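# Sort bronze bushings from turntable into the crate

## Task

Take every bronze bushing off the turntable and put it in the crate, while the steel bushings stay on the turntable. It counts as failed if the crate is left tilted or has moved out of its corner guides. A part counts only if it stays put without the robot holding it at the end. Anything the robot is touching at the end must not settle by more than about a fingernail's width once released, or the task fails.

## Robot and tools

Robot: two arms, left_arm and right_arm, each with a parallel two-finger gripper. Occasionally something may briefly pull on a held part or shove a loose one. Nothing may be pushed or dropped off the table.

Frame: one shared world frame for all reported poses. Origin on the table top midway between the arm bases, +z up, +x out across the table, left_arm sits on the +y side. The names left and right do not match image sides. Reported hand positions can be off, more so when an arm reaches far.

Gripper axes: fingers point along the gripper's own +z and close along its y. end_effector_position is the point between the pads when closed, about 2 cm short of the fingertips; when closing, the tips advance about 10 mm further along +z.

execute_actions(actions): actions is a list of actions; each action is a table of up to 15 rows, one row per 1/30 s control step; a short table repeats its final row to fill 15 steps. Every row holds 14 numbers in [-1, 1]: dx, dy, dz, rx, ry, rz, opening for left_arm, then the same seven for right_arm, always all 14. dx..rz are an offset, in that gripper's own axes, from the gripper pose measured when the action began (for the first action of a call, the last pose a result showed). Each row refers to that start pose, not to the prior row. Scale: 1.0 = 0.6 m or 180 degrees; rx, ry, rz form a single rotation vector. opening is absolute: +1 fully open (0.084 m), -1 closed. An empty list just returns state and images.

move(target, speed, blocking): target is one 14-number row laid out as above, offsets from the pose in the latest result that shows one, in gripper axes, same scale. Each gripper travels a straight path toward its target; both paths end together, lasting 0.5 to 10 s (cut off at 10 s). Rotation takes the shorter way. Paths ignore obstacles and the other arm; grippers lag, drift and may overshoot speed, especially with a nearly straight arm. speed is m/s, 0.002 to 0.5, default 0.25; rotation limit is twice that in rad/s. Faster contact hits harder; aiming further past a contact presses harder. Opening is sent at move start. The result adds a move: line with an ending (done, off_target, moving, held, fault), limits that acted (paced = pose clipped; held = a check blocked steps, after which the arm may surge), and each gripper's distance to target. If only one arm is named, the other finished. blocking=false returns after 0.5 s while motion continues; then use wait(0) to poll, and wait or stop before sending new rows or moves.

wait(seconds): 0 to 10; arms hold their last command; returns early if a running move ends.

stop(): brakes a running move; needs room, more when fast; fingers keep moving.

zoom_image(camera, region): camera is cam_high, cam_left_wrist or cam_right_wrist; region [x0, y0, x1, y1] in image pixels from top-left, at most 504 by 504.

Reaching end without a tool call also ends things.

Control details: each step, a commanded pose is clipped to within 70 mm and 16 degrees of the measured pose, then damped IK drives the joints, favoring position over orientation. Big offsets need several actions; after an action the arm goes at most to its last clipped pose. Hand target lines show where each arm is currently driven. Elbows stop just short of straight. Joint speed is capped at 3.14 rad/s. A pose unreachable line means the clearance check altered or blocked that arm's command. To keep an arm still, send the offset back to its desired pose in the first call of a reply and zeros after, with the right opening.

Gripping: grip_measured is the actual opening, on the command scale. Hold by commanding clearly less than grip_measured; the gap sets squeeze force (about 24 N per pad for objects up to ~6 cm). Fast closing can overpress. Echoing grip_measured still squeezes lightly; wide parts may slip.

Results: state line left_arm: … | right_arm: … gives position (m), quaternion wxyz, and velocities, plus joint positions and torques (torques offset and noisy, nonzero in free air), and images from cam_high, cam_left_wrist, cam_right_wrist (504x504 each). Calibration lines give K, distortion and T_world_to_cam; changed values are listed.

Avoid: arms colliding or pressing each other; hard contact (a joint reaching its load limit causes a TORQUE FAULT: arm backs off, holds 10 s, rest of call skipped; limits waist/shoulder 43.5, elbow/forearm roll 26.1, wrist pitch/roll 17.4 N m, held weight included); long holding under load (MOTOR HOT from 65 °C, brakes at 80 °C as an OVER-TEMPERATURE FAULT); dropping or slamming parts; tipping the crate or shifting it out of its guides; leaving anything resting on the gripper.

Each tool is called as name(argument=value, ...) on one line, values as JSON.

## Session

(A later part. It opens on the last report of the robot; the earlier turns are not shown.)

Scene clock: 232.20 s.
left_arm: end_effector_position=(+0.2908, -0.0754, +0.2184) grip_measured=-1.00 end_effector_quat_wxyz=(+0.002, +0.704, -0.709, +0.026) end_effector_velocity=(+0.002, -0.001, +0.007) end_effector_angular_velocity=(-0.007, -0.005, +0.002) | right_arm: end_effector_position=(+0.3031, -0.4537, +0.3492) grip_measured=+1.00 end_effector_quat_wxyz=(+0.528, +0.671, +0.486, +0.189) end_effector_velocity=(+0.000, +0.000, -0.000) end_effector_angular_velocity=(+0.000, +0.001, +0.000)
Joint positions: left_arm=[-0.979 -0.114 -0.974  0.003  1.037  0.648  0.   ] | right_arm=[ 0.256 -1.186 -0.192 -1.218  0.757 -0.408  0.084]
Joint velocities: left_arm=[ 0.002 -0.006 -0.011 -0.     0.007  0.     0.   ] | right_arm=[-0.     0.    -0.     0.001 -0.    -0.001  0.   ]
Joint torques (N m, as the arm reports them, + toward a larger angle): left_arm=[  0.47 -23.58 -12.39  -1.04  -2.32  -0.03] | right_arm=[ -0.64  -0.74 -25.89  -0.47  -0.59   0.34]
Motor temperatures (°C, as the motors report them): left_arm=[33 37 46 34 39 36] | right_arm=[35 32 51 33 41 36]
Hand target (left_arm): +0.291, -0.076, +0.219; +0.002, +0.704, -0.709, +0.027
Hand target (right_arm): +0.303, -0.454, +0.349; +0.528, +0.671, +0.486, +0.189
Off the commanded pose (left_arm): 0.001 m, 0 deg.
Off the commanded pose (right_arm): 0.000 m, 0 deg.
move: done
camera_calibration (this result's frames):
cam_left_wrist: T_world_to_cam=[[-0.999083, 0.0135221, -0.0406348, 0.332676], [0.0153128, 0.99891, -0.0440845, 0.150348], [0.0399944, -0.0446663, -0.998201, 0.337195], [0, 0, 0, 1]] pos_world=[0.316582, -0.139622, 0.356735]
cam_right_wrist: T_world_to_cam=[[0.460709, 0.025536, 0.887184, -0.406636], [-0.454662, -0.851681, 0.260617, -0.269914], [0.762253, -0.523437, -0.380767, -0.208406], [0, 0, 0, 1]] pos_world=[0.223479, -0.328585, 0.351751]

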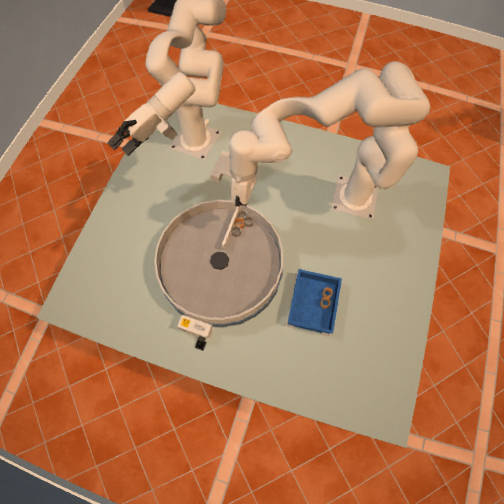

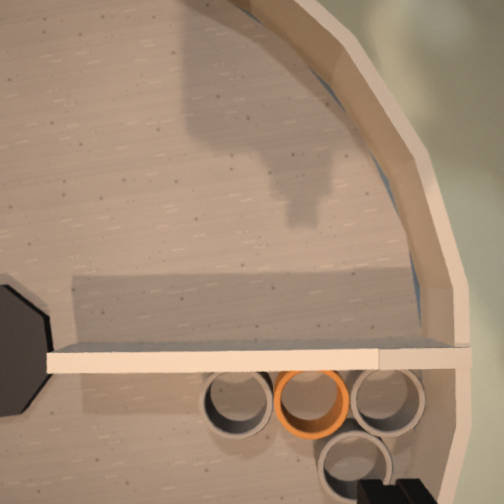

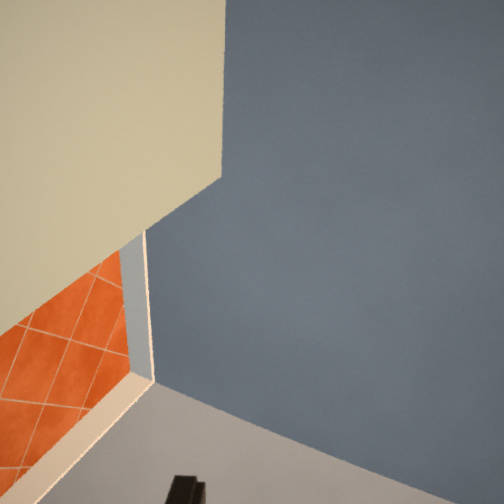

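move(target=[-0.075,-0.048,0.1,0,0,0,0.0,0,0,0,0,0,0,1])

move(target=[0,0,0.125,0,0,0,0.0,0,0,0,0,0,0,1], speed=0.1)

move(target=[0.07,0,0,0,0,0,0.0,0,0,0,0,0,0,1], speed=0.05)

move(target=[0,0,0,0,0,0,-1,0,0,0,0,0,0,1])

move(target=[0,0,-0.2,0,0,0,-1,0,0,0,0,0,0,1])

Scene clock: 241.30 s.
left_arm: end_effector_position=(+0.3218, -0.0336, +0.1580) grip_measured=-0.01 end_effector_quat_wxyz=(+0.002, +0.704, -0.710, +0.026) end_effector_velocity=(-0.000, +0.002, -0.003) end_effector_angular_velocity=(+0.003, +0.004, +0.001) | right_arm: end_effector_position=(+0.3031, -0.4537, +0.3492) grip_measured=+1.00 end_effector_quat_wxyz=(+0.528, +0.671, +0.486, +0.189) end_effector_velocity=(-0.000, +0.000, -0.000) end_effector_angular_velocity=(+0.001, -0.000, -0.000)
Joint positions: left_arm=[-0.861 -0.081 -0.827 -0.005  0.856  0.77   0.044] | right_arm=[ 0.256 -1.186 -0.192 -1.218  0.757 -0.408  0.084]
Joint velocities: left_arm=[ 0.003  0.003  0.006 -0.001 -0.004  0.004 -0.   ] | right_arm=[ 0.    -0.     0.     0.001  0.     0.     0.   ]
Joint torques (N m, as the arm reports them, + toward a larger angle): left_arm=[  0.36 -23.09 -11.89  -1.08  -2.48   0.33] | right_arm=[ -0.36  -0.03 -25.83  -0.16  -0.54   0.28]
Motor temperatures (°C, as the motors report them): left_arm=[33 37 47 34 39 36] | right_arm=[35 32 51 33 41 36]
Hand target (left_arm): +0.322, -0.033, +0.158; +0.002, +0.704, -0.710, +0.026
Hand target (right_arm): +0.303, -0.454, +0.349; +0.528, +0.671, +0.486, +0.189
Off the commanded pose (left_arm): 0.001 m, 0 deg.
Off the commanded pose (right_arm): 0.000 m, 0 deg.
move: done
camera_calibration (this result's frames):
cam_left_wrist: T_world_to_cam=[[-0.999056, 0.0140171, -0.0411112, 0.360779], [0.0158506, 0.998878, -0.0446162, 0.105333], [0.0404397, -0.0452258, -0.998158, 0.277422], [0, 0, 0, 1]] pos_world=[0.34755, -0.0977257, 0.296442]
cam_right_wrist: T_world_to_cam=[[0.460709, 0.025536, 0.887184, -0.406636], [-0.454662, -0.851681, 0.260617, -0.269914], [0.762253, -0.523437, -0.380767, -0.208406], [0, 0, 0, 1]] pos_world=[0.223479, -0.328585, 0.351751]

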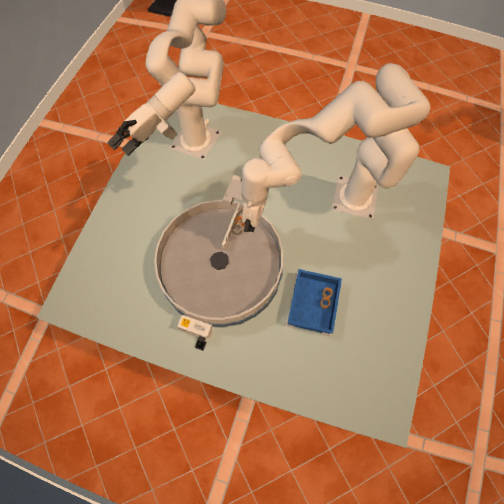

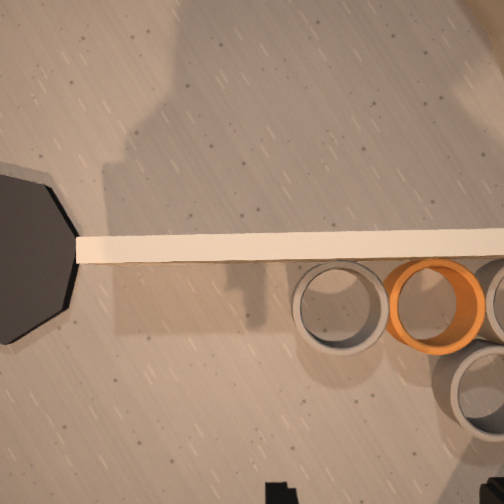

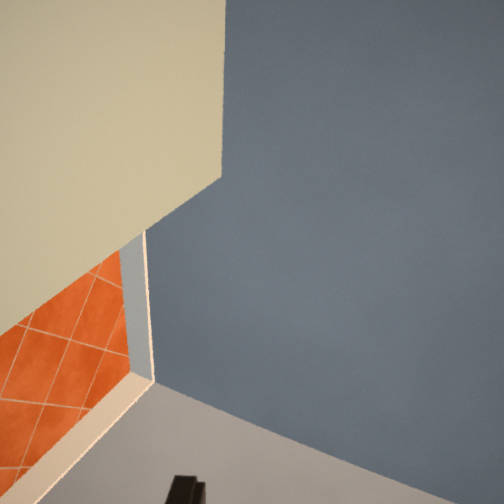

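Scene clock: 242.47 s.
left_arm: end_effector_position=(+0.3245, -0.0370, +0.0837) grip_measured=-0.01 end_effector_quat_wxyz=(+0.002, +0.704, -0.710, +0.026) end_effector_velocity=(-0.000, +0.001, -0.003) end_effector_angular_velocity=(+0.002, +0.002, -0.000) | right_arm: end_effector_position=(+0.3031, -0.4537, +0.3492) grip_measured=+1.00 end_effector_quat_wxyz=(+0.528, +0.671, +0.486, +0.189) end_effector_velocity=(+0.000, -0.000, -0.000) end_effector_angular_velocity=(-0.001, +0.001, +0.000)
Joint positions: left_arm=[-0.863  0.076 -0.763 -0.006  0.633  0.771  0.044] | right_arm=[ 0.256 -1.186 -0.192 -1.218  0.757 -0.408  0.084]
Joint velocities: left_arm=[ 0.     0.006  0.002 -0.    -0.004  0.001 -0.   ] | right_arm=[-0.     0.001  0.    -0.001 -0.     0.     0.   ]
Joint torques (N m, as the arm reports them, + toward a larger angle): left_arm=[  0.23 -25.79 -10.85  -1.24  -2.61   0.21] | right_arm=[ -0.9   -0.22 -25.84  -0.3   -0.61   0.27]
Motor temperatures (°C, as the motors report them): left_arm=[33 37 47 34 39 36] | right_arm=[35 32 51 33 41 36]
Hand target (left_arm): +0.324, -0.037, +0.083; +0.002, +0.704, -0.710, +0.026
Hand target (right_arm): +0.303, -0.454, +0.349; +0.528, +0.671, +0.486, +0.189
Off the commanded pose (left_arm): 0.001 m, 0 deg.
Off the commanded pose (right_arm): 0.000 m, 0 deg.
move: done
camera_calibration (this result's frames):
cam_left_wrist: T_world_to_cam=[[-0.999035, 0.0142333, -0.0415547, 0.360459], [0.0161207, 0.998837, -0.0454446, 0.105384], [0.0408595, -0.0460706, -0.998102, 0.20276], [0, 0, 0, 1]] pos_world=[0.350127, -0.10105, 0.222143]
cam_right_wrist: T_world_to_cam=[[0.460709, 0.0255359, 0.887184, -0.406636], [-0.454662, -0.851681, 0.260617, -0.269914], [0.762253, -0.523437, -0.380767, -0.208406], [0, 0, 0, 1]] pos_world=[0.223479, -0.328585, 0.351751]

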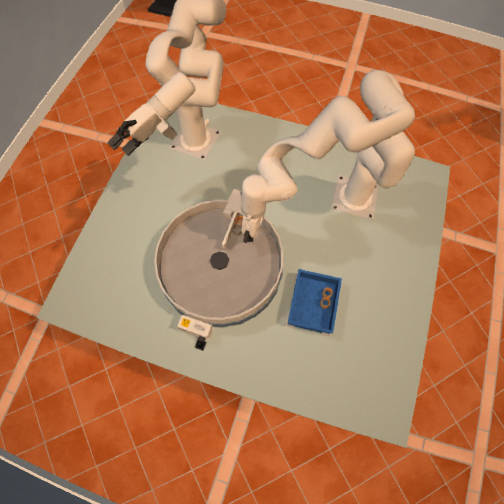

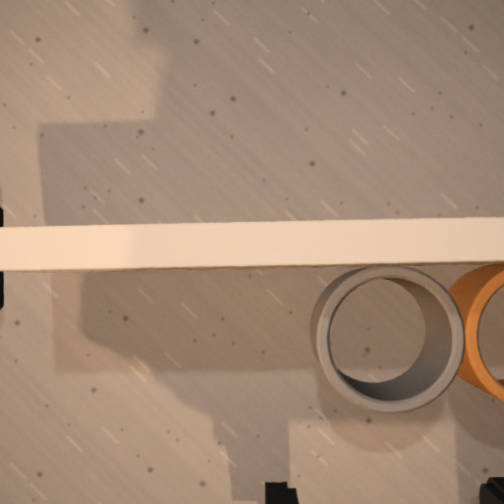

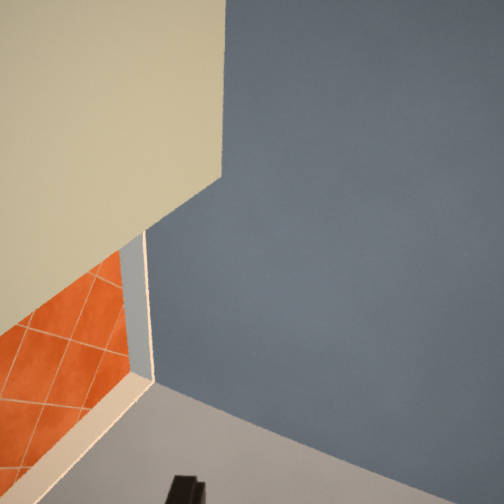

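Scene clock: 243.60 s.
left_arm: end_effector_position=(+0.3213, -0.0595, +0.0765) grip_measured=-0.02 end_effector_quat_wxyz=(-0.003, +0.707, -0.707, +0.004) end_effector_velocity=(+0.001, +0.000, -0.000) end_effector_angular_velocity=(+0.005, +0.003, +0.006) | right_arm: end_effector_position=(+0.3031, -0.4537, +0.3492) grip_measured=+1.00 end_effector_quat_wxyz=(+0.528, +0.671, +0.486, +0.189) end_effector_velocity=(+0.000, +0.000, -0.000) end_effector_angular_velocity=(-0.002, +0.001, +0.001)
Joint positions: left_arm=[-0.905  0.16  -0.86   0.009  0.694  0.71   0.043] | right_arm=[ 0.256 -1.186 -0.192 -1.218  0.757 -0.408  0.084]
Joint velocities: left_arm=[ 0.002  0.006 -0.009  0.002  0.009 -0.005  0.   ] | right_arm=[ 0.     0.001  0.    -0.002 -0.     0.     0.   ]
Joint torques (N m, as the arm reports them, + toward a larger angle): left_arm=[-23.4  -28.46 -25.27  -8.18 -17.65  -1.33] | right_arm=[ -0.69  -0.45 -25.86  -0.43  -0.57   0.23]
Motor temperatures (°C, as the motors report them): left_arm=[33 37 48 34 40 36] | right_arm=[35 32 51 33 41 36]
Hand target (left_arm): +0.324, -0.078, +0.086; +0.003, +0.704, -0.710, +0.026
Hand target (right_arm): +0.303, -0.454, +0.349; +0.528, +0.671, +0.486, +0.189
Off the commanded pose (left_arm): 0.022 m, 3 deg.
Off the commanded pose (right_arm): 0.000 m, 0 deg.
move: off_target (left_arm)
camera_calibration (this result's frames):
cam_left_wrist: T_world_to_cam=[[-0.999839, 0.00802013, -0.0160417, 0.355275], [0.00811733, 0.999949, -0.0060034, 0.127121], [0.0159927, -0.00613265, -0.999853, 0.205245], [0, 0, 0, 1]] pos_world=[0.350903, -0.128705, 0.211677]
cam_right_wrist: T_world_to_cam=[[0.460709, 0.0255358, 0.887184, -0.406636], [-0.454662, -0.851681, 0.260617, -0.269914], [0.762253, -0.523437, -0.380767, -0.208406], [0, 0, 0, 1]] pos_world=[0.223479, -0.328585, 0.351751]

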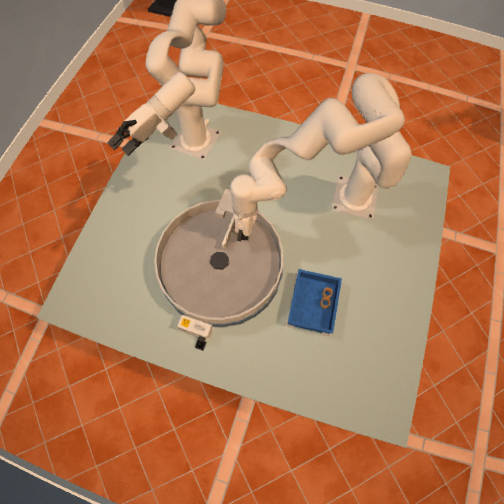

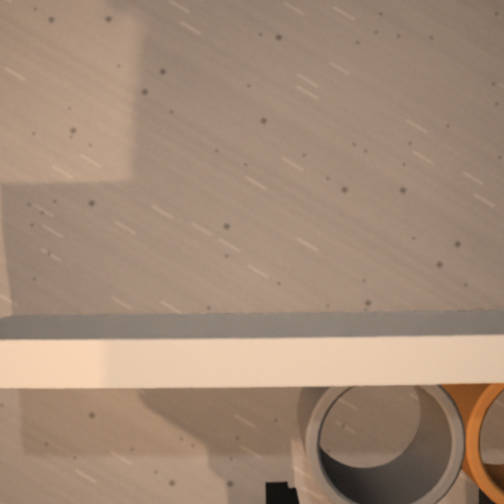

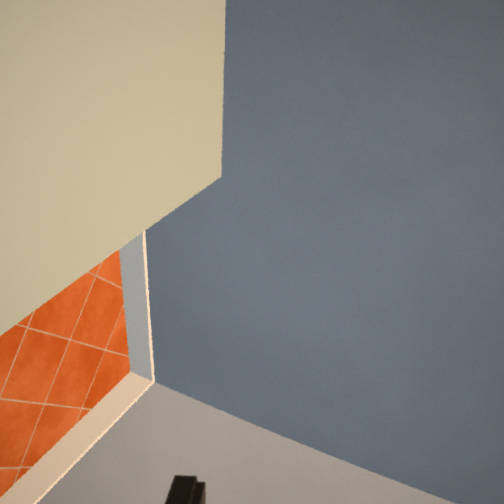

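Scene clock: 244.10 s.
left_arm: end_effector_position=(+0.3208, -0.0576, +0.0762) grip_measured=-1.00 end_effector_quat_wxyz=(-0.003, +0.708, -0.707, +0.000) end_effector_velocity=(-0.004, +0.000, -0.000) end_effector_angular_velocity=(+0.009, +0.006, -0.009) | right_arm: end_effector_position=(+0.3031, -0.4537, +0.3492) grip_measured=+1.00 end_effector_quat_wxyz=(+0.528, +0.671, +0.486, +0.189) end_effector_velocity=(-0.000, -0.000, +0.001) end_effector_angular_velocity=(+0.001, -0.002, -0.000)
Joint positions: left_arm=[-0.903  0.159 -0.86   0.009  0.7    0.71   0.   ] | right_arm=[ 0.256 -1.186 -0.192 -1.218  0.757 -0.408  0.084]
Joint velocities: left_arm=[-0.007 -0.002  0.001  0.002  0.012  0.001  0.   ] | right_arm=[-0.    -0.001 -0.001  0.     0.     0.     0.   ]
Joint torques (N m, as the arm reports them, + toward a larger angle): left_arm=[-11.69 -25.07 -18.05  -3.8  -11.03   0.18] | right_arm=[ -0.67  -0.15 -25.89  -0.38  -0.57   0.24]
Motor temperatures (°C, as the motors report them): left_arm=[33 37 48 34 41 36] | right_arm=[35 32 51 33 41 36]
Hand target (left_arm): +0.321, -0.059, +0.077; -0.003, +0.707, -0.707, +0.004
Hand target (right_arm): +0.303, -0.454, +0.349; +0.528, +0.671, +0.486, +0.189
Off the commanded pose (left_arm): 0.002 m, 0 deg.
Off the commanded pose (right_arm): 0.000 m, 0 deg.
move: done
camera_calibration (this result's frames):
cam_left_wrist: T_world_to_cam=[[-0.999912, 0.00584246, -0.011872, 0.354315], [0.00586161, 0.999982, -0.00157875, 0.1257], [0.0118626, -0.0016482, -0.999928, 0.206538], [0, 0, 0, 1]] pos_world=[0.351097, -0.127427, 0.210928]
cam_right_wrist: T_world_to_cam=[[0.460709, 0.0255358, 0.887184, -0.406636], [-0.454662, -0.851681, 0.260617, -0.269914], [0.762253, -0.523437, -0.380767, -0.208406], [0, 0, 0, 1]] pos_world=[0.223479, -0.328585, 0.351751]

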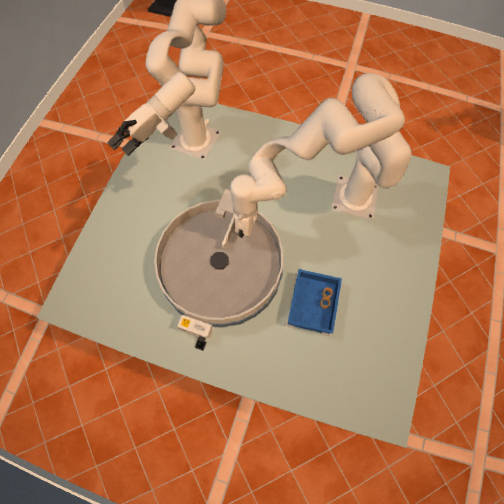

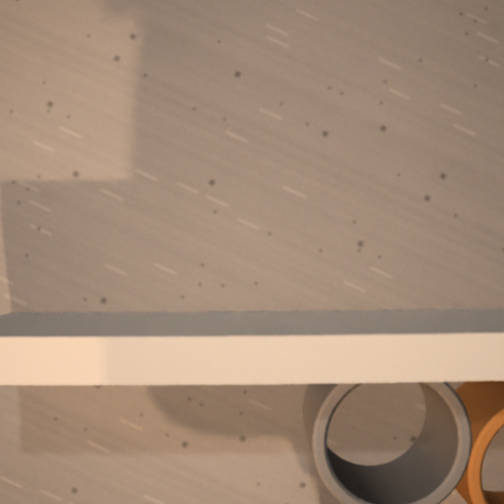

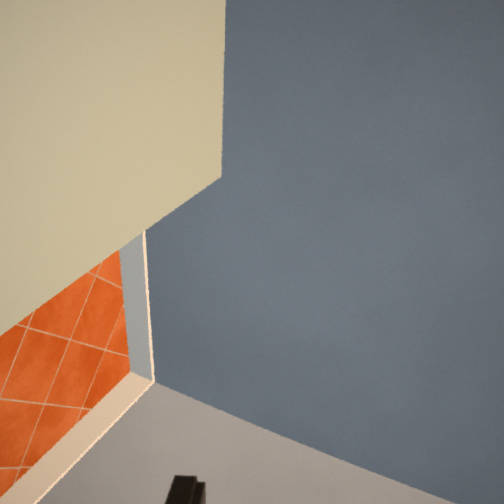

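Scene clock: 245.10 s.
left_arm: end_effector_position=(+0.3200, -0.0575, +0.1954) grip_measured=-1.00 end_effector_quat_wxyz=(-0.003, +0.708, -0.707, -0.000) end_effector_velocity=(+0.001, -0.001, +0.005) end_effector_angular_velocity=(-0.004, -0.003, +0.001) | right_arm: end_effector_position=(+0.3031, -0.4537, +0.3492) grip_measured=+1.00 end_effector_quat_wxyz=(+0.528, +0.671, +0.486, +0.189) end_effector_velocity=(+0.000, +0.000, +0.001) end_effector_angular_velocity=(+0.000, -0.001, +0.000)
Joint positions: left_arm=[-0.905 -0.037 -1.004  0.007  1.041  0.711  0.   ] | right_arm=[ 0.256 -1.186 -0.192 -1.218  0.757 -0.408  0.084]
Joint velocities: left_arm=[ 0.001 -0.005 -0.01  -0.     0.009  0.001  0.   ] | right_arm=[ 0.    -0.    -0.001  0.    -0.    -0.     0.   ]
Joint torques (N m, as the arm reports them, + toward a larger angle): left_arm=[  0.34 -24.82 -12.63  -1.09  -2.23   0.02] | right_arm=[ -0.37  -0.29 -26.13  -0.34  -0.61   0.39]
Motor temperatures (°C, as the motors report them): left_arm=[33 37 49 34 41 36] | right_arm=[35 32 51 33 41 36]
Hand target (left_arm): +0.320, -0.058, +0.196; -0.003, +0.708, -0.706, +0.000
Hand target (right_arm): +0.303, -0.454, +0.349; +0.528, +0.671, +0.486, +0.189
Off the commanded pose (left_arm): 0.001 m, 0 deg.
Off the commanded pose (right_arm): 0.000 m, 0 deg.
move: done
camera_calibration (this result's frames):
cam_left_wrist: T_world_to_cam=[[-0.999921, 0.00558749, -0.0112352, 0.354797], [0.0055919, 0.999984, -0.000360675, 0.12562], [0.011233, -0.000423473, -0.999937, 0.325947], [0, 0, 0, 1]] pos_world=[0.350405, -0.127462, 0.329958]
cam_right_wrist: T_world_to_cam=[[0.460709, 0.0255357, 0.887184, -0.406636], [-0.454662, -0.851681, 0.260617, -0.269914], [0.762253, -0.523437, -0.380767, -0.208406], [0, 0, 0, 1]] pos_world=[0.223479, -0.328585, 0.351751]

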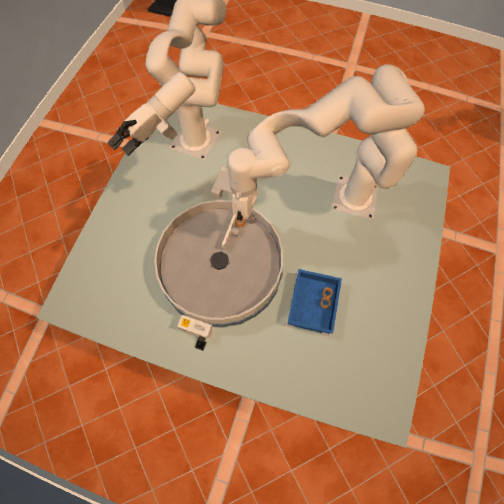

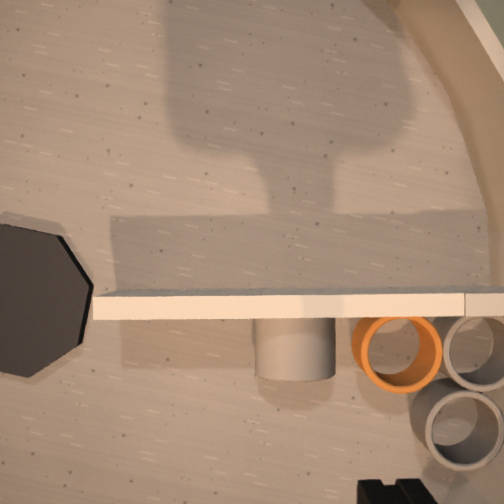

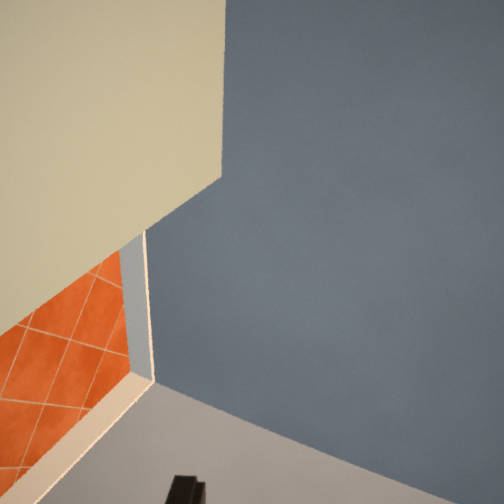

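move(target=[0.038,0.038,0.19,0,0,0,0.15,0,0,0,0,0,0,1], speed=0.15)

move(target=[0,0,0,0,0,0,-1,0,0,0,0,0,0,1])

move(target=[0,0,-0.2,0,0,0,-1,0,0,0,0,0,0,1])

Scene clock: 252.77 s.
left_arm: end_effector_position=(+0.3070, -0.0865, +0.1007) grip_measured=+0.16 end_effector_quat_wxyz=(-0.001, +0.709, -0.705, +0.020) end_effector_velocity=(-0.000, +0.000, -0.001) end_effector_angular_velocity=(-0.013, -0.007, +0.005) | right_arm: end_effector_position=(+0.3031, -0.4537, +0.3492) grip_measured=+1.00 end_effector_quat_wxyz=(+0.528, +0.671, +0.486, +0.189) end_effector_velocity=(+0.000, +0.000, +0.000) end_effector_angular_velocity=(-0.000, -0.001, +0.002)
Joint positions: left_arm=[-0.967  0.126 -0.89   0.012  0.725  0.64   0.051] | right_arm=[ 0.256 -1.186 -0.192 -1.218  0.757 -0.408  0.084]
Joint velocities: left_arm=[ 0.    -0.008  0.016 -0.003 -0.023 -0.002  0.   ] | right_arm=[ 0.    -0.001  0.    -0.001 -0.002  0.     0.   ]
Joint torques (N m, as the arm reports them, + toward a larger angle): left_arm=[-15.47  18.36   1.21  -5.94  -3.75   0.55] | right_arm=[ -0.93  -0.2  -25.89  -0.41  -0.54   0.37]
Motor temperatures (°C, as the motors report them): left_arm=[33 37 48 34 41 36] | right_arm=[35 32 51 33 41 36]
Hand target (left_arm): +0.297, -0.080, +0.082; -0.003, +0.708, -0.707, -0.000
Hand target (right_arm): +0.303, -0.454, +0.349; +0.528, +0.671, +0.486, +0.189
Off the commanded pose (left_arm): 0.023 m, 2 deg.
Off the commanded pose (right_arm): 0.000 m, 0 deg.
move: off_target (left_arm)
camera_calibration (this result's frames):
cam_left_wrist: T_world_to_cam=[[-0.999292, 0.000755549, -0.0376043, 0.34295], [0.00193806, 0.999504, -0.0314197, 0.158792], [0.0375619, -0.0314703, -0.998799, 0.220514], [0, 0, 0, 1]] pos_world=[0.334117, -0.152032, 0.238135]
cam_right_wrist: T_world_to_cam=[[0.460709, 0.0255357, 0.887184, -0.406636], [-0.454662, -0.851681, 0.260617, -0.269914], [0.762253, -0.523437, -0.380767, -0.208406], [0, 0, 0, 1]] pos_world=[0.223479, -0.328585, 0.351751]

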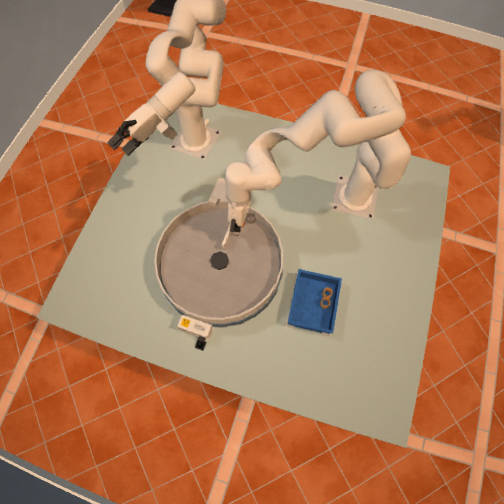

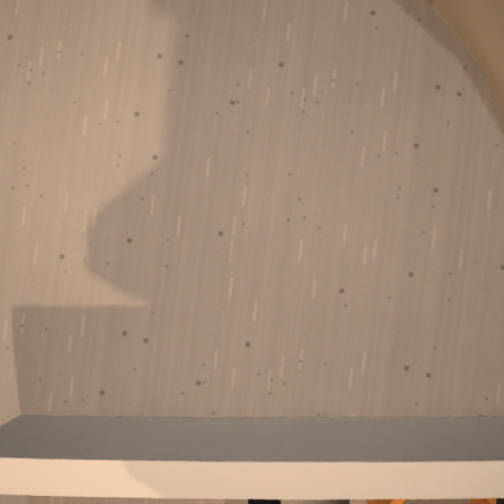

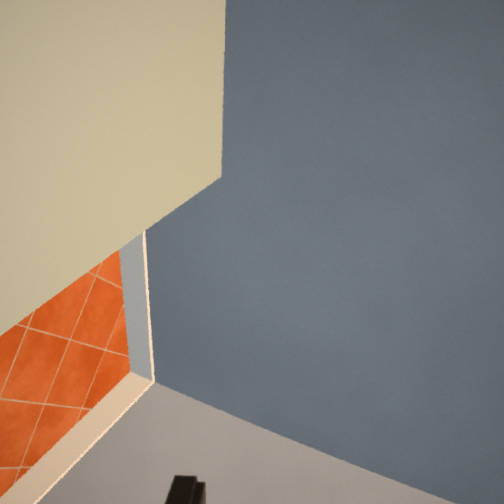

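Scene clock: 253.90 s.
left_arm: end_effector_position=(+0.3051, -0.0867, +0.1000) grip_measured=-1.00 end_effector_quat_wxyz=(-0.001, +0.708, -0.706, +0.019) end_effector_velocity=(+0.008, +0.001, +0.000) end_effector_angular_velocity=(-0.001, -0.007, +0.007) | right_arm: end_effector_position=(+0.3031, -0.4537, +0.3492) grip_measured=+1.00 end_effector_quat_wxyz=(+0.528, +0.671, +0.486, +0.189) end_effector_velocity=(+0.000, -0.000, +0.000) end_effector_angular_velocity=(+0.001, +0.000, -0.001)
Joint positions: left_arm=[-0.97   0.125 -0.888  0.01   0.725  0.64   0.   ] | right_arm=[ 0.256 -1.186 -0.192 -1.218  0.757 -0.408  0.084]
Joint velocities: left_arm=[ 0.013  0.009 -0.011  0.008 -0.003  0.     0.   ] | right_arm=[ 0.     0.001 -0.001  0.001  0.001  0.     0.   ]
Joint torques (N m, as the arm reports them, + toward a larger angle): left_arm=[ -0.68 -12.85  -7.    -1.81  -3.06   0.  ] | right_arm=[ -0.87  -0.47 -26.04  -0.18  -0.63   0.34]
Motor temperatures (°C, as the motors report them): left_arm=[33 37 47 34 41 36] | right_arm=[35 32 51 33 41 36]
Hand target (left_arm): +0.307, -0.086, +0.101; -0.001, +0.709, -0.705, +0.020
Hand target (right_arm): +0.303, -0.454, +0.349; +0.528, +0.671, +0.486, +0.189
Off the commanded pose (left_arm): 0.002 m, 0 deg.
Off the commanded pose (right_arm): 0.000 m, 0 deg.
move: done
camera_calibration (this result's frames):
cam_left_wrist: T_world_to_cam=[[-0.999373, 0.00263768, -0.035313, 0.340917], [0.00371593, 0.999528, -0.0305034, 0.158397], [0.0352159, -0.0306155, -0.998911, 0.220686], [0, 0, 0, 1]] pos_world=[0.332343, -0.152465, 0.237316]
cam_right_wrist: T_world_to_cam=[[0.460709, 0.0255358, 0.887184, -0.406636], [-0.454662, -0.851681, 0.260617, -0.269914], [0.762253, -0.523437, -0.380767, -0.208406], [0, 0, 0, 1]] pos_world=[0.223479, -0.328585, 0.351751]

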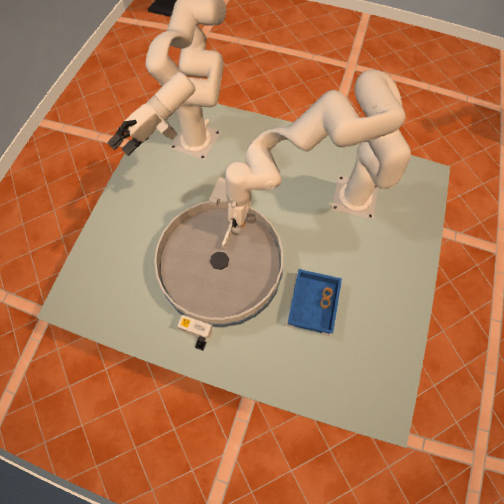

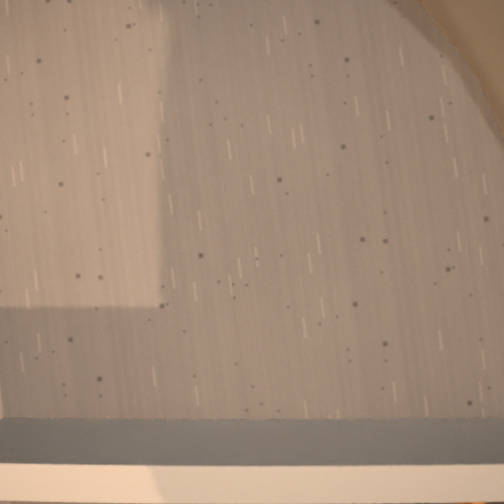

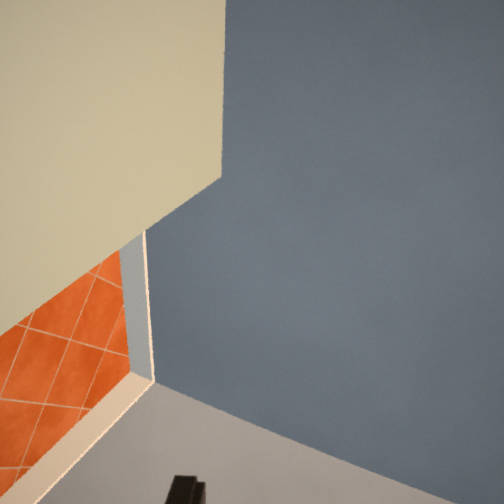

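Scene clock: 254.90 s.
left_arm: end_effector_position=(+0.3015, -0.0830, +0.2188) grip_measured=-1.00 end_effector_quat_wxyz=(-0.001, +0.709, -0.705, +0.018) end_effector_velocity=(+0.001, -0.002, +0.007) end_effector_angular_velocity=(-0.008, -0.006, -0.000) | right_arm: end_effector_position=(+0.3031, -0.4537, +0.3492) grip_measured=+1.00 end_effector_quat_wxyz=(+0.528, +0.671, +0.486, +0.189) end_effector_velocity=(-0.000, -0.001, -0.001) end_effector_angular_velocity=(-0.001, +0.002, -0.003)
Joint positions: left_arm=[-0.972 -0.06  -1.038  0.008  1.063  0.641  0.   ] | right_arm=[ 0.256 -1.186 -0.192 -1.218  0.757 -0.408  0.084]
Joint velocities: left_arm=[-0.    -0.006 -0.012  0.     0.007 -0.     0.   ] | right_arm=[-0.     0.002 -0.    -0.     0.003  0.     0.   ]
Joint torques (N m, as the arm reports them, + toward a larger angle): left_arm=[ -0.14 -24.83 -12.13  -1.2   -2.64   0.18] | right_arm=[ -0.72  -0.3  -26.04  -0.43  -0.58   0.24]
Motor temperatures (°C, as the motors report them): left_arm=[33 37 47 34 41 36] | right_arm=[35 32 51 33 41 36]
Hand target (left_arm): +0.302, -0.083, +0.220; -0.001, +0.709, -0.705, +0.019
Hand target (right_arm): +0.303, -0.454, +0.349; +0.528, +0.671, +0.486, +0.189
Off the commanded pose (left_arm): 0.001 m, 0 deg.
Off the commanded pose (right_arm): 0.000 m, 0 deg.
move: done
camera_calibration (this result's frames):
cam_left_wrist: T_world_to_cam=[[-0.999403, 0.00226812, -0.0344782, 0.34136], [0.00326429, 0.999578, -0.028864, 0.158092], [0.0343982, -0.0289593, -0.998989, 0.340054], [0, 0, 0, 1]] pos_world=[0.328943, -0.148952, 0.356043]
cam_right_wrist: T_world_to_cam=[[0.460709, 0.0255358, 0.887184, -0.406636], [-0.454662, -0.851681, 0.260617, -0.269914], [0.762253, -0.523437, -0.380767, -0.208406], [0, 0, 0, 1]] pos_world=[0.223479, -0.328585, 0.351751]

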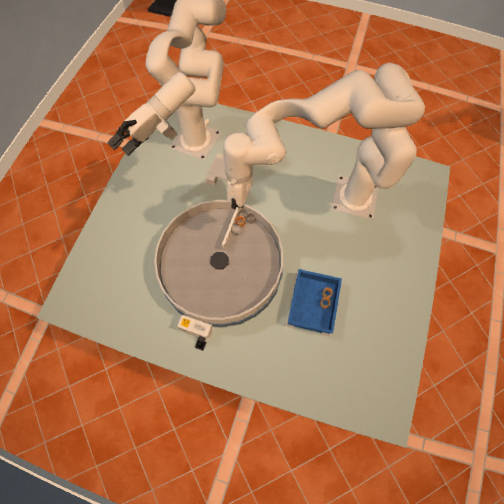

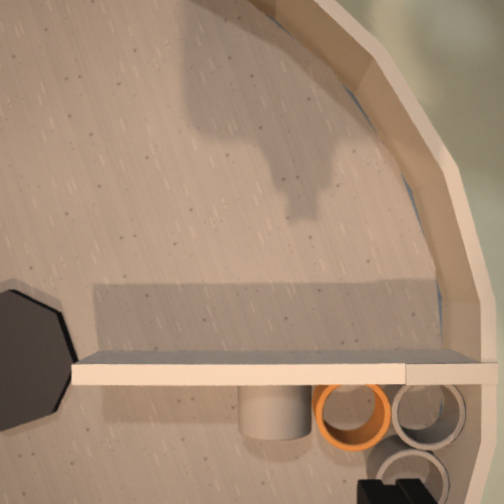

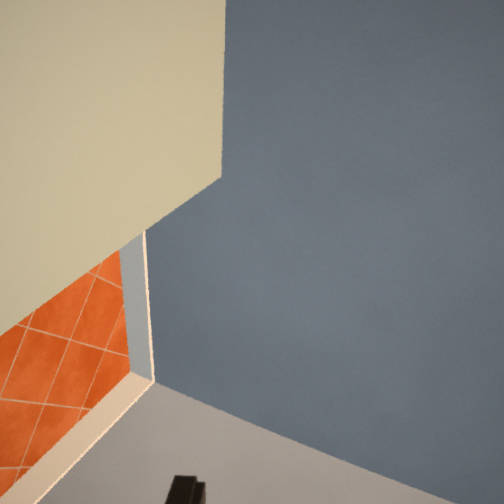

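move(target=[-0.005,-0.03,0.22,0,0,0,0.1,0,0,0,0,0,0,1], speed=0.15)

move(target=[0,0,0,0,0,0,-1,0,0,0,0,0,0,1])

move(target=[0,0,-0.12,0,0,0,-1,0,0,0,0,0,0,1])

Scene clock: 262.63 s.
left_arm: end_effector_position=(+0.3264, -0.0864, +0.0968) grip_measured=+0.10 end_effector_quat_wxyz=(-0.000, +0.709, -0.705, +0.027) end_effector_velocity=(+0.000, -0.000, +0.001) end_effector_angular_velocity=(-0.013, -0.010, +0.002) | right_arm: end_effector_position=(+0.3031, -0.4537, +0.3492) grip_measured=+1.00 end_effector_quat_wxyz=(+0.528, +0.671, +0.486, +0.189) end_effector_velocity=(+0.000, +0.000, +0.000) end_effector_angular_velocity=(-0.001, -0.000, +0.001)
Joint positions: left_arm=[-0.934  0.161 -0.918  0.009  0.703  0.676  0.049] | right_arm=[ 0.256 -1.186 -0.192 -1.218  0.757 -0.408  0.084]
Joint velocities: left_arm=[ 0.    -0.01   0.016 -0.001 -0.022 -0.001  0.   ] | right_arm=[-0.     0.    -0.    -0.001 -0.001  0.     0.   ]
Joint torques (N m, as the arm reports them, + toward a larger angle): left_arm=[-3.92  6.49 -1.8  -1.69 -5.19 -0.29] | right_arm=[ -0.68  -0.29 -26.06  -0.42  -0.68   0.36]
Motor temperatures (°C, as the motors report them): left_arm=[33 37 48 34 40 36] | right_arm=[35 32 51 33 41 36]
Hand target (left_arm): +0.323, -0.083, +0.088; -0.001, +0.708, -0.706, +0.018
Hand target (right_arm): +0.303, -0.454, +0.349; +0.528, +0.671, +0.486, +0.189
Off the commanded pose (left_arm): 0.011 m, 1 deg.
Off the commanded pose (right_arm): 0.000 m, 0 deg.
move: off_target (left_arm)
camera_calibration (this result's frames):
cam_left_wrist: T_world_to_cam=[[-0.998923, 0.00116918, -0.0463868, 0.362929], [0.00318082, 0.999056, -0.0433164, 0.159301], [0.0462924, -0.0434173, -0.997984, 0.211988], [0, 0, 0, 1]] pos_world=[0.352217, -0.150371, 0.235296]
cam_right_wrist: T_world_to_cam=[[0.460709, 0.0255359, 0.887184, -0.406636], [-0.454662, -0.851681, 0.260617, -0.269914], [0.762253, -0.523437, -0.380767, -0.208406], [0, 0, 0, 1]] pos_world=[0.223479, -0.328585, 0.351751]

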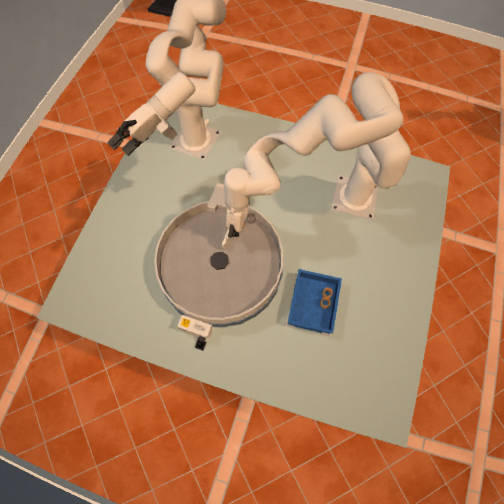

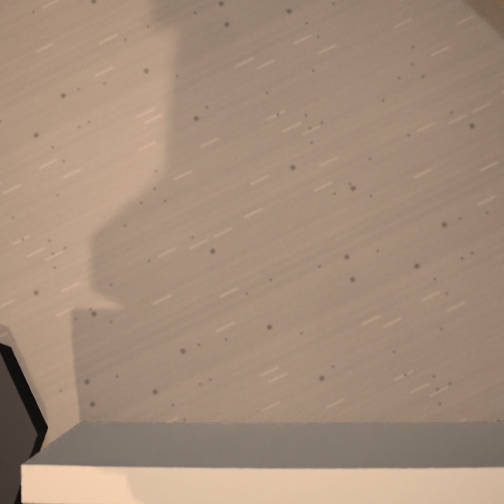

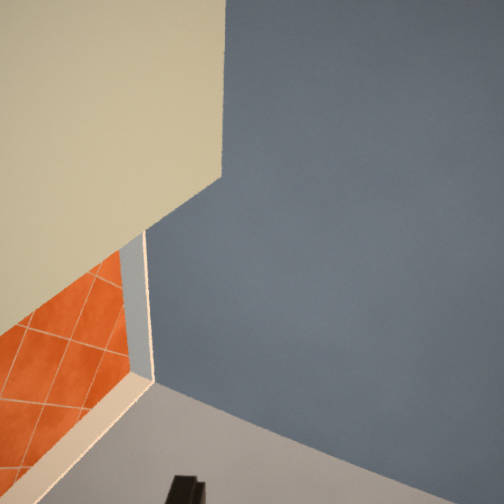

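Scene clock: 263.13 s.
left_arm: end_effector_position=(+0.3267, -0.0867, +0.0991) grip_measured=-0.17 end_effector_quat_wxyz=(-0.000, +0.709, -0.705, +0.030) end_effector_velocity=(+0.000, -0.001, +0.001) end_effector_angular_velocity=(+0.000, +0.000, -0.001) | right_arm: end_effector_position=(+0.3031, -0.4537, +0.3492) grip_measured=+1.00 end_effector_quat_wxyz=(+0.528, +0.671, +0.486, +0.189) end_effector_velocity=(+0.000, +0.001, +0.000) end_effector_angular_velocity=(+0.002, -0.001, +0.002)
Joint positions: left_arm=[-0.934  0.155 -0.917  0.009  0.704  0.676  0.037] | right_arm=[ 0.256 -1.186 -0.192 -1.218  0.757 -0.408  0.084]
Joint velocities: left_arm=[-0.     0.001 -0.004 -0.     0.003  0.001  0.   ] | right_arm=[ 0.     0.    -0.     0.001 -0.002  0.001  0.   ]
Joint torques (N m, as the arm reports them, + toward a larger angle): left_arm=[-2.81 -3.38 -5.51 -1.34 -5.55 -0.02] | right_arm=[ -0.5   -0.3  -25.98  -0.46  -0.55   0.29]
Motor temperatures (°C, as the motors report them): left_arm=[33 37 47 34 40 36] | right_arm=[35 32 51 33 41 36]
Hand target (left_arm): +0.326, -0.086, +0.097; -0.000, +0.709, -0.705, +0.027
Hand target (right_arm): +0.303, -0.454, +0.349; +0.528, +0.671, +0.486, +0.189
Off the commanded pose (left_arm): 0.002 m, 0 deg.
Off the commanded pose (right_arm): 0.000 m, 0 deg.
move: done
camera_calibration (this result's frames):
cam_left_wrist: T_world_to_cam=[[-0.998789, 0.00103267, -0.0491833, 0.363592], [0.00332206, 0.998913, -0.0464892, 0.159902], [0.0490818, -0.0465963, -0.997707, 0.213031], [0, 0, 0, 1]] pos_world=[0.352165, -0.150178, 0.237859]
cam_right_wrist: T_world_to_cam=[[0.460709, 0.025536, 0.887184, -0.406636], [-0.454662, -0.851681, 0.260617, -0.269914], [0.762253, -0.523437, -0.380767, -0.208406], [0, 0, 0, 1]] pos_world=[0.223479, -0.328585, 0.351751]

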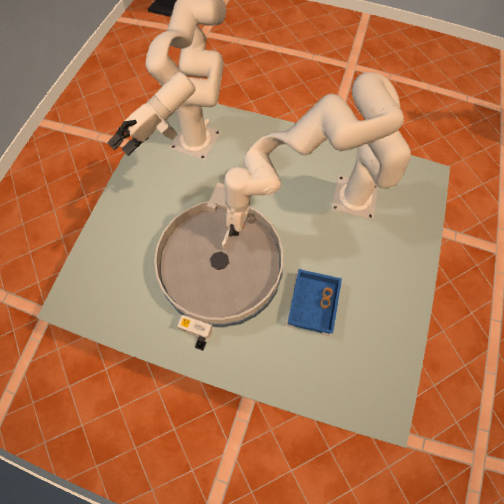

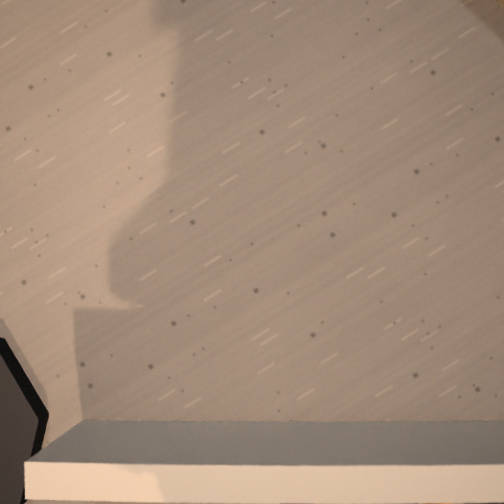

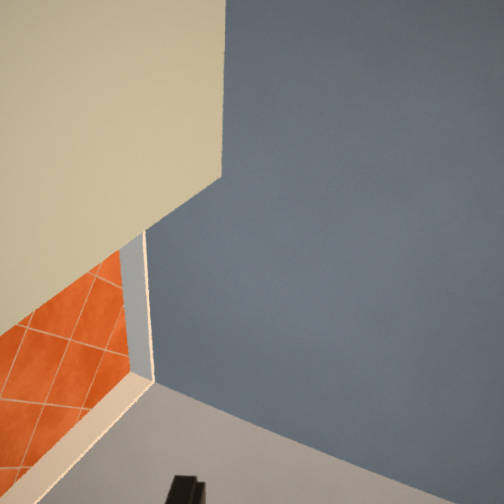

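Scene clock: 264.00 s.
left_arm: end_effector_position=(+0.3234, -0.0831, +0.1699) grip_measured=-1.00 end_effector_quat_wxyz=(-0.000, +0.709, -0.705, +0.029) end_effector_velocity=(+0.001, -0.002, +0.006) end_effector_angular_velocity=(-0.005, -0.005, -0.001) | right_arm: end_effector_position=(+0.3031, -0.4537, +0.3492) grip_measured=+1.00 end_effector_quat_wxyz=(+0.528, +0.671, +0.486, +0.189) end_effector_velocity=(-0.000, -0.000, -0.001) end_effector_angular_velocity=(+0.001, +0.001, -0.002)
Joint positions: left_arm=[-0.935  0.024 -0.982  0.008  0.901  0.676  0.   ] | right_arm=[ 0.256 -1.186 -0.192 -1.218  0.757 -0.408  0.084]
Joint velocities: left_arm=[-0.001 -0.007 -0.008  0.     0.008 -0.     0.   ] | right_arm=[0.    0.    0.001 0.    0.002 0.002 0.   ]
Joint torques (N m, as the arm reports them, + toward a larger angle): left_arm=[ -0.36 -26.61 -11.96  -1.22  -2.32   0.  ] | right_arm=[ -0.69  -0.25 -25.85  -0.24  -0.54   0.19]
Motor temperatures (°C, as the motors report them): left_arm=[33 37 47 34 40 36] | right_arm=[35 32 51 33 41 36]
Hand target (left_arm): +0.324, -0.083, +0.171; -0.000, +0.709, -0.705, +0.030
Hand target (right_arm): +0.303, -0.454, +0.349; +0.528, +0.671, +0.486, +0.189
Off the commanded pose (left_arm): 0.001 m, 0 deg.
Off the commanded pose (right_arm): 0.000 m, 0 deg.
move: done
camera_calibration (this result's frames):
cam_left_wrist: T_world_to_cam=[[-0.998838, 0.000913898, -0.0481831, 0.363627], [0.00308243, 0.998984, -0.044951, 0.159512], [0.048093, -0.0450473, -0.997827, 0.284498], [0, 0, 0, 1]] pos_world=[0.349031, -0.146866, 0.30857]
cam_right_wrist: T_world_to_cam=[[0.460709, 0.025536, 0.887184, -0.406636], [-0.454662, -0.851681, 0.260617, -0.269914], [0.762253, -0.523437, -0.380767, -0.208406], [0, 0, 0, 1]] pos_world=[0.223479, -0.328585, 0.351751]

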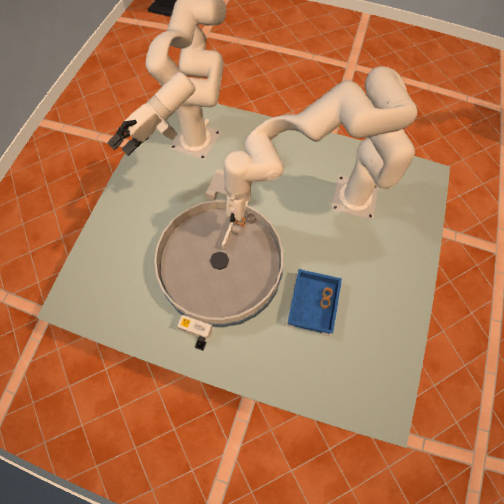

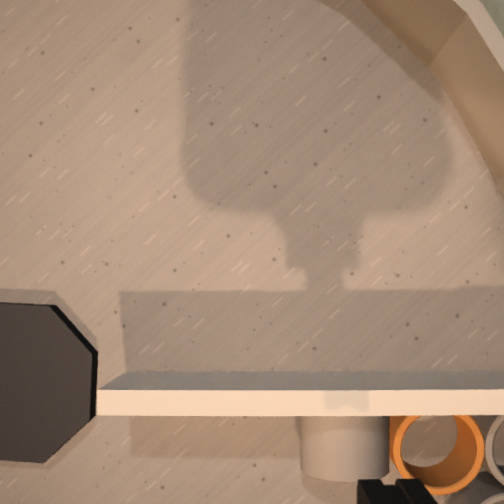

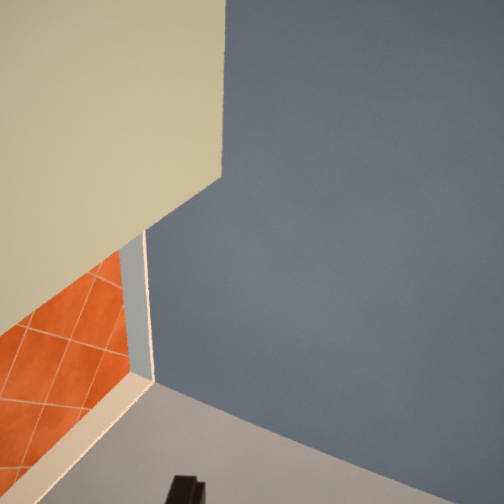

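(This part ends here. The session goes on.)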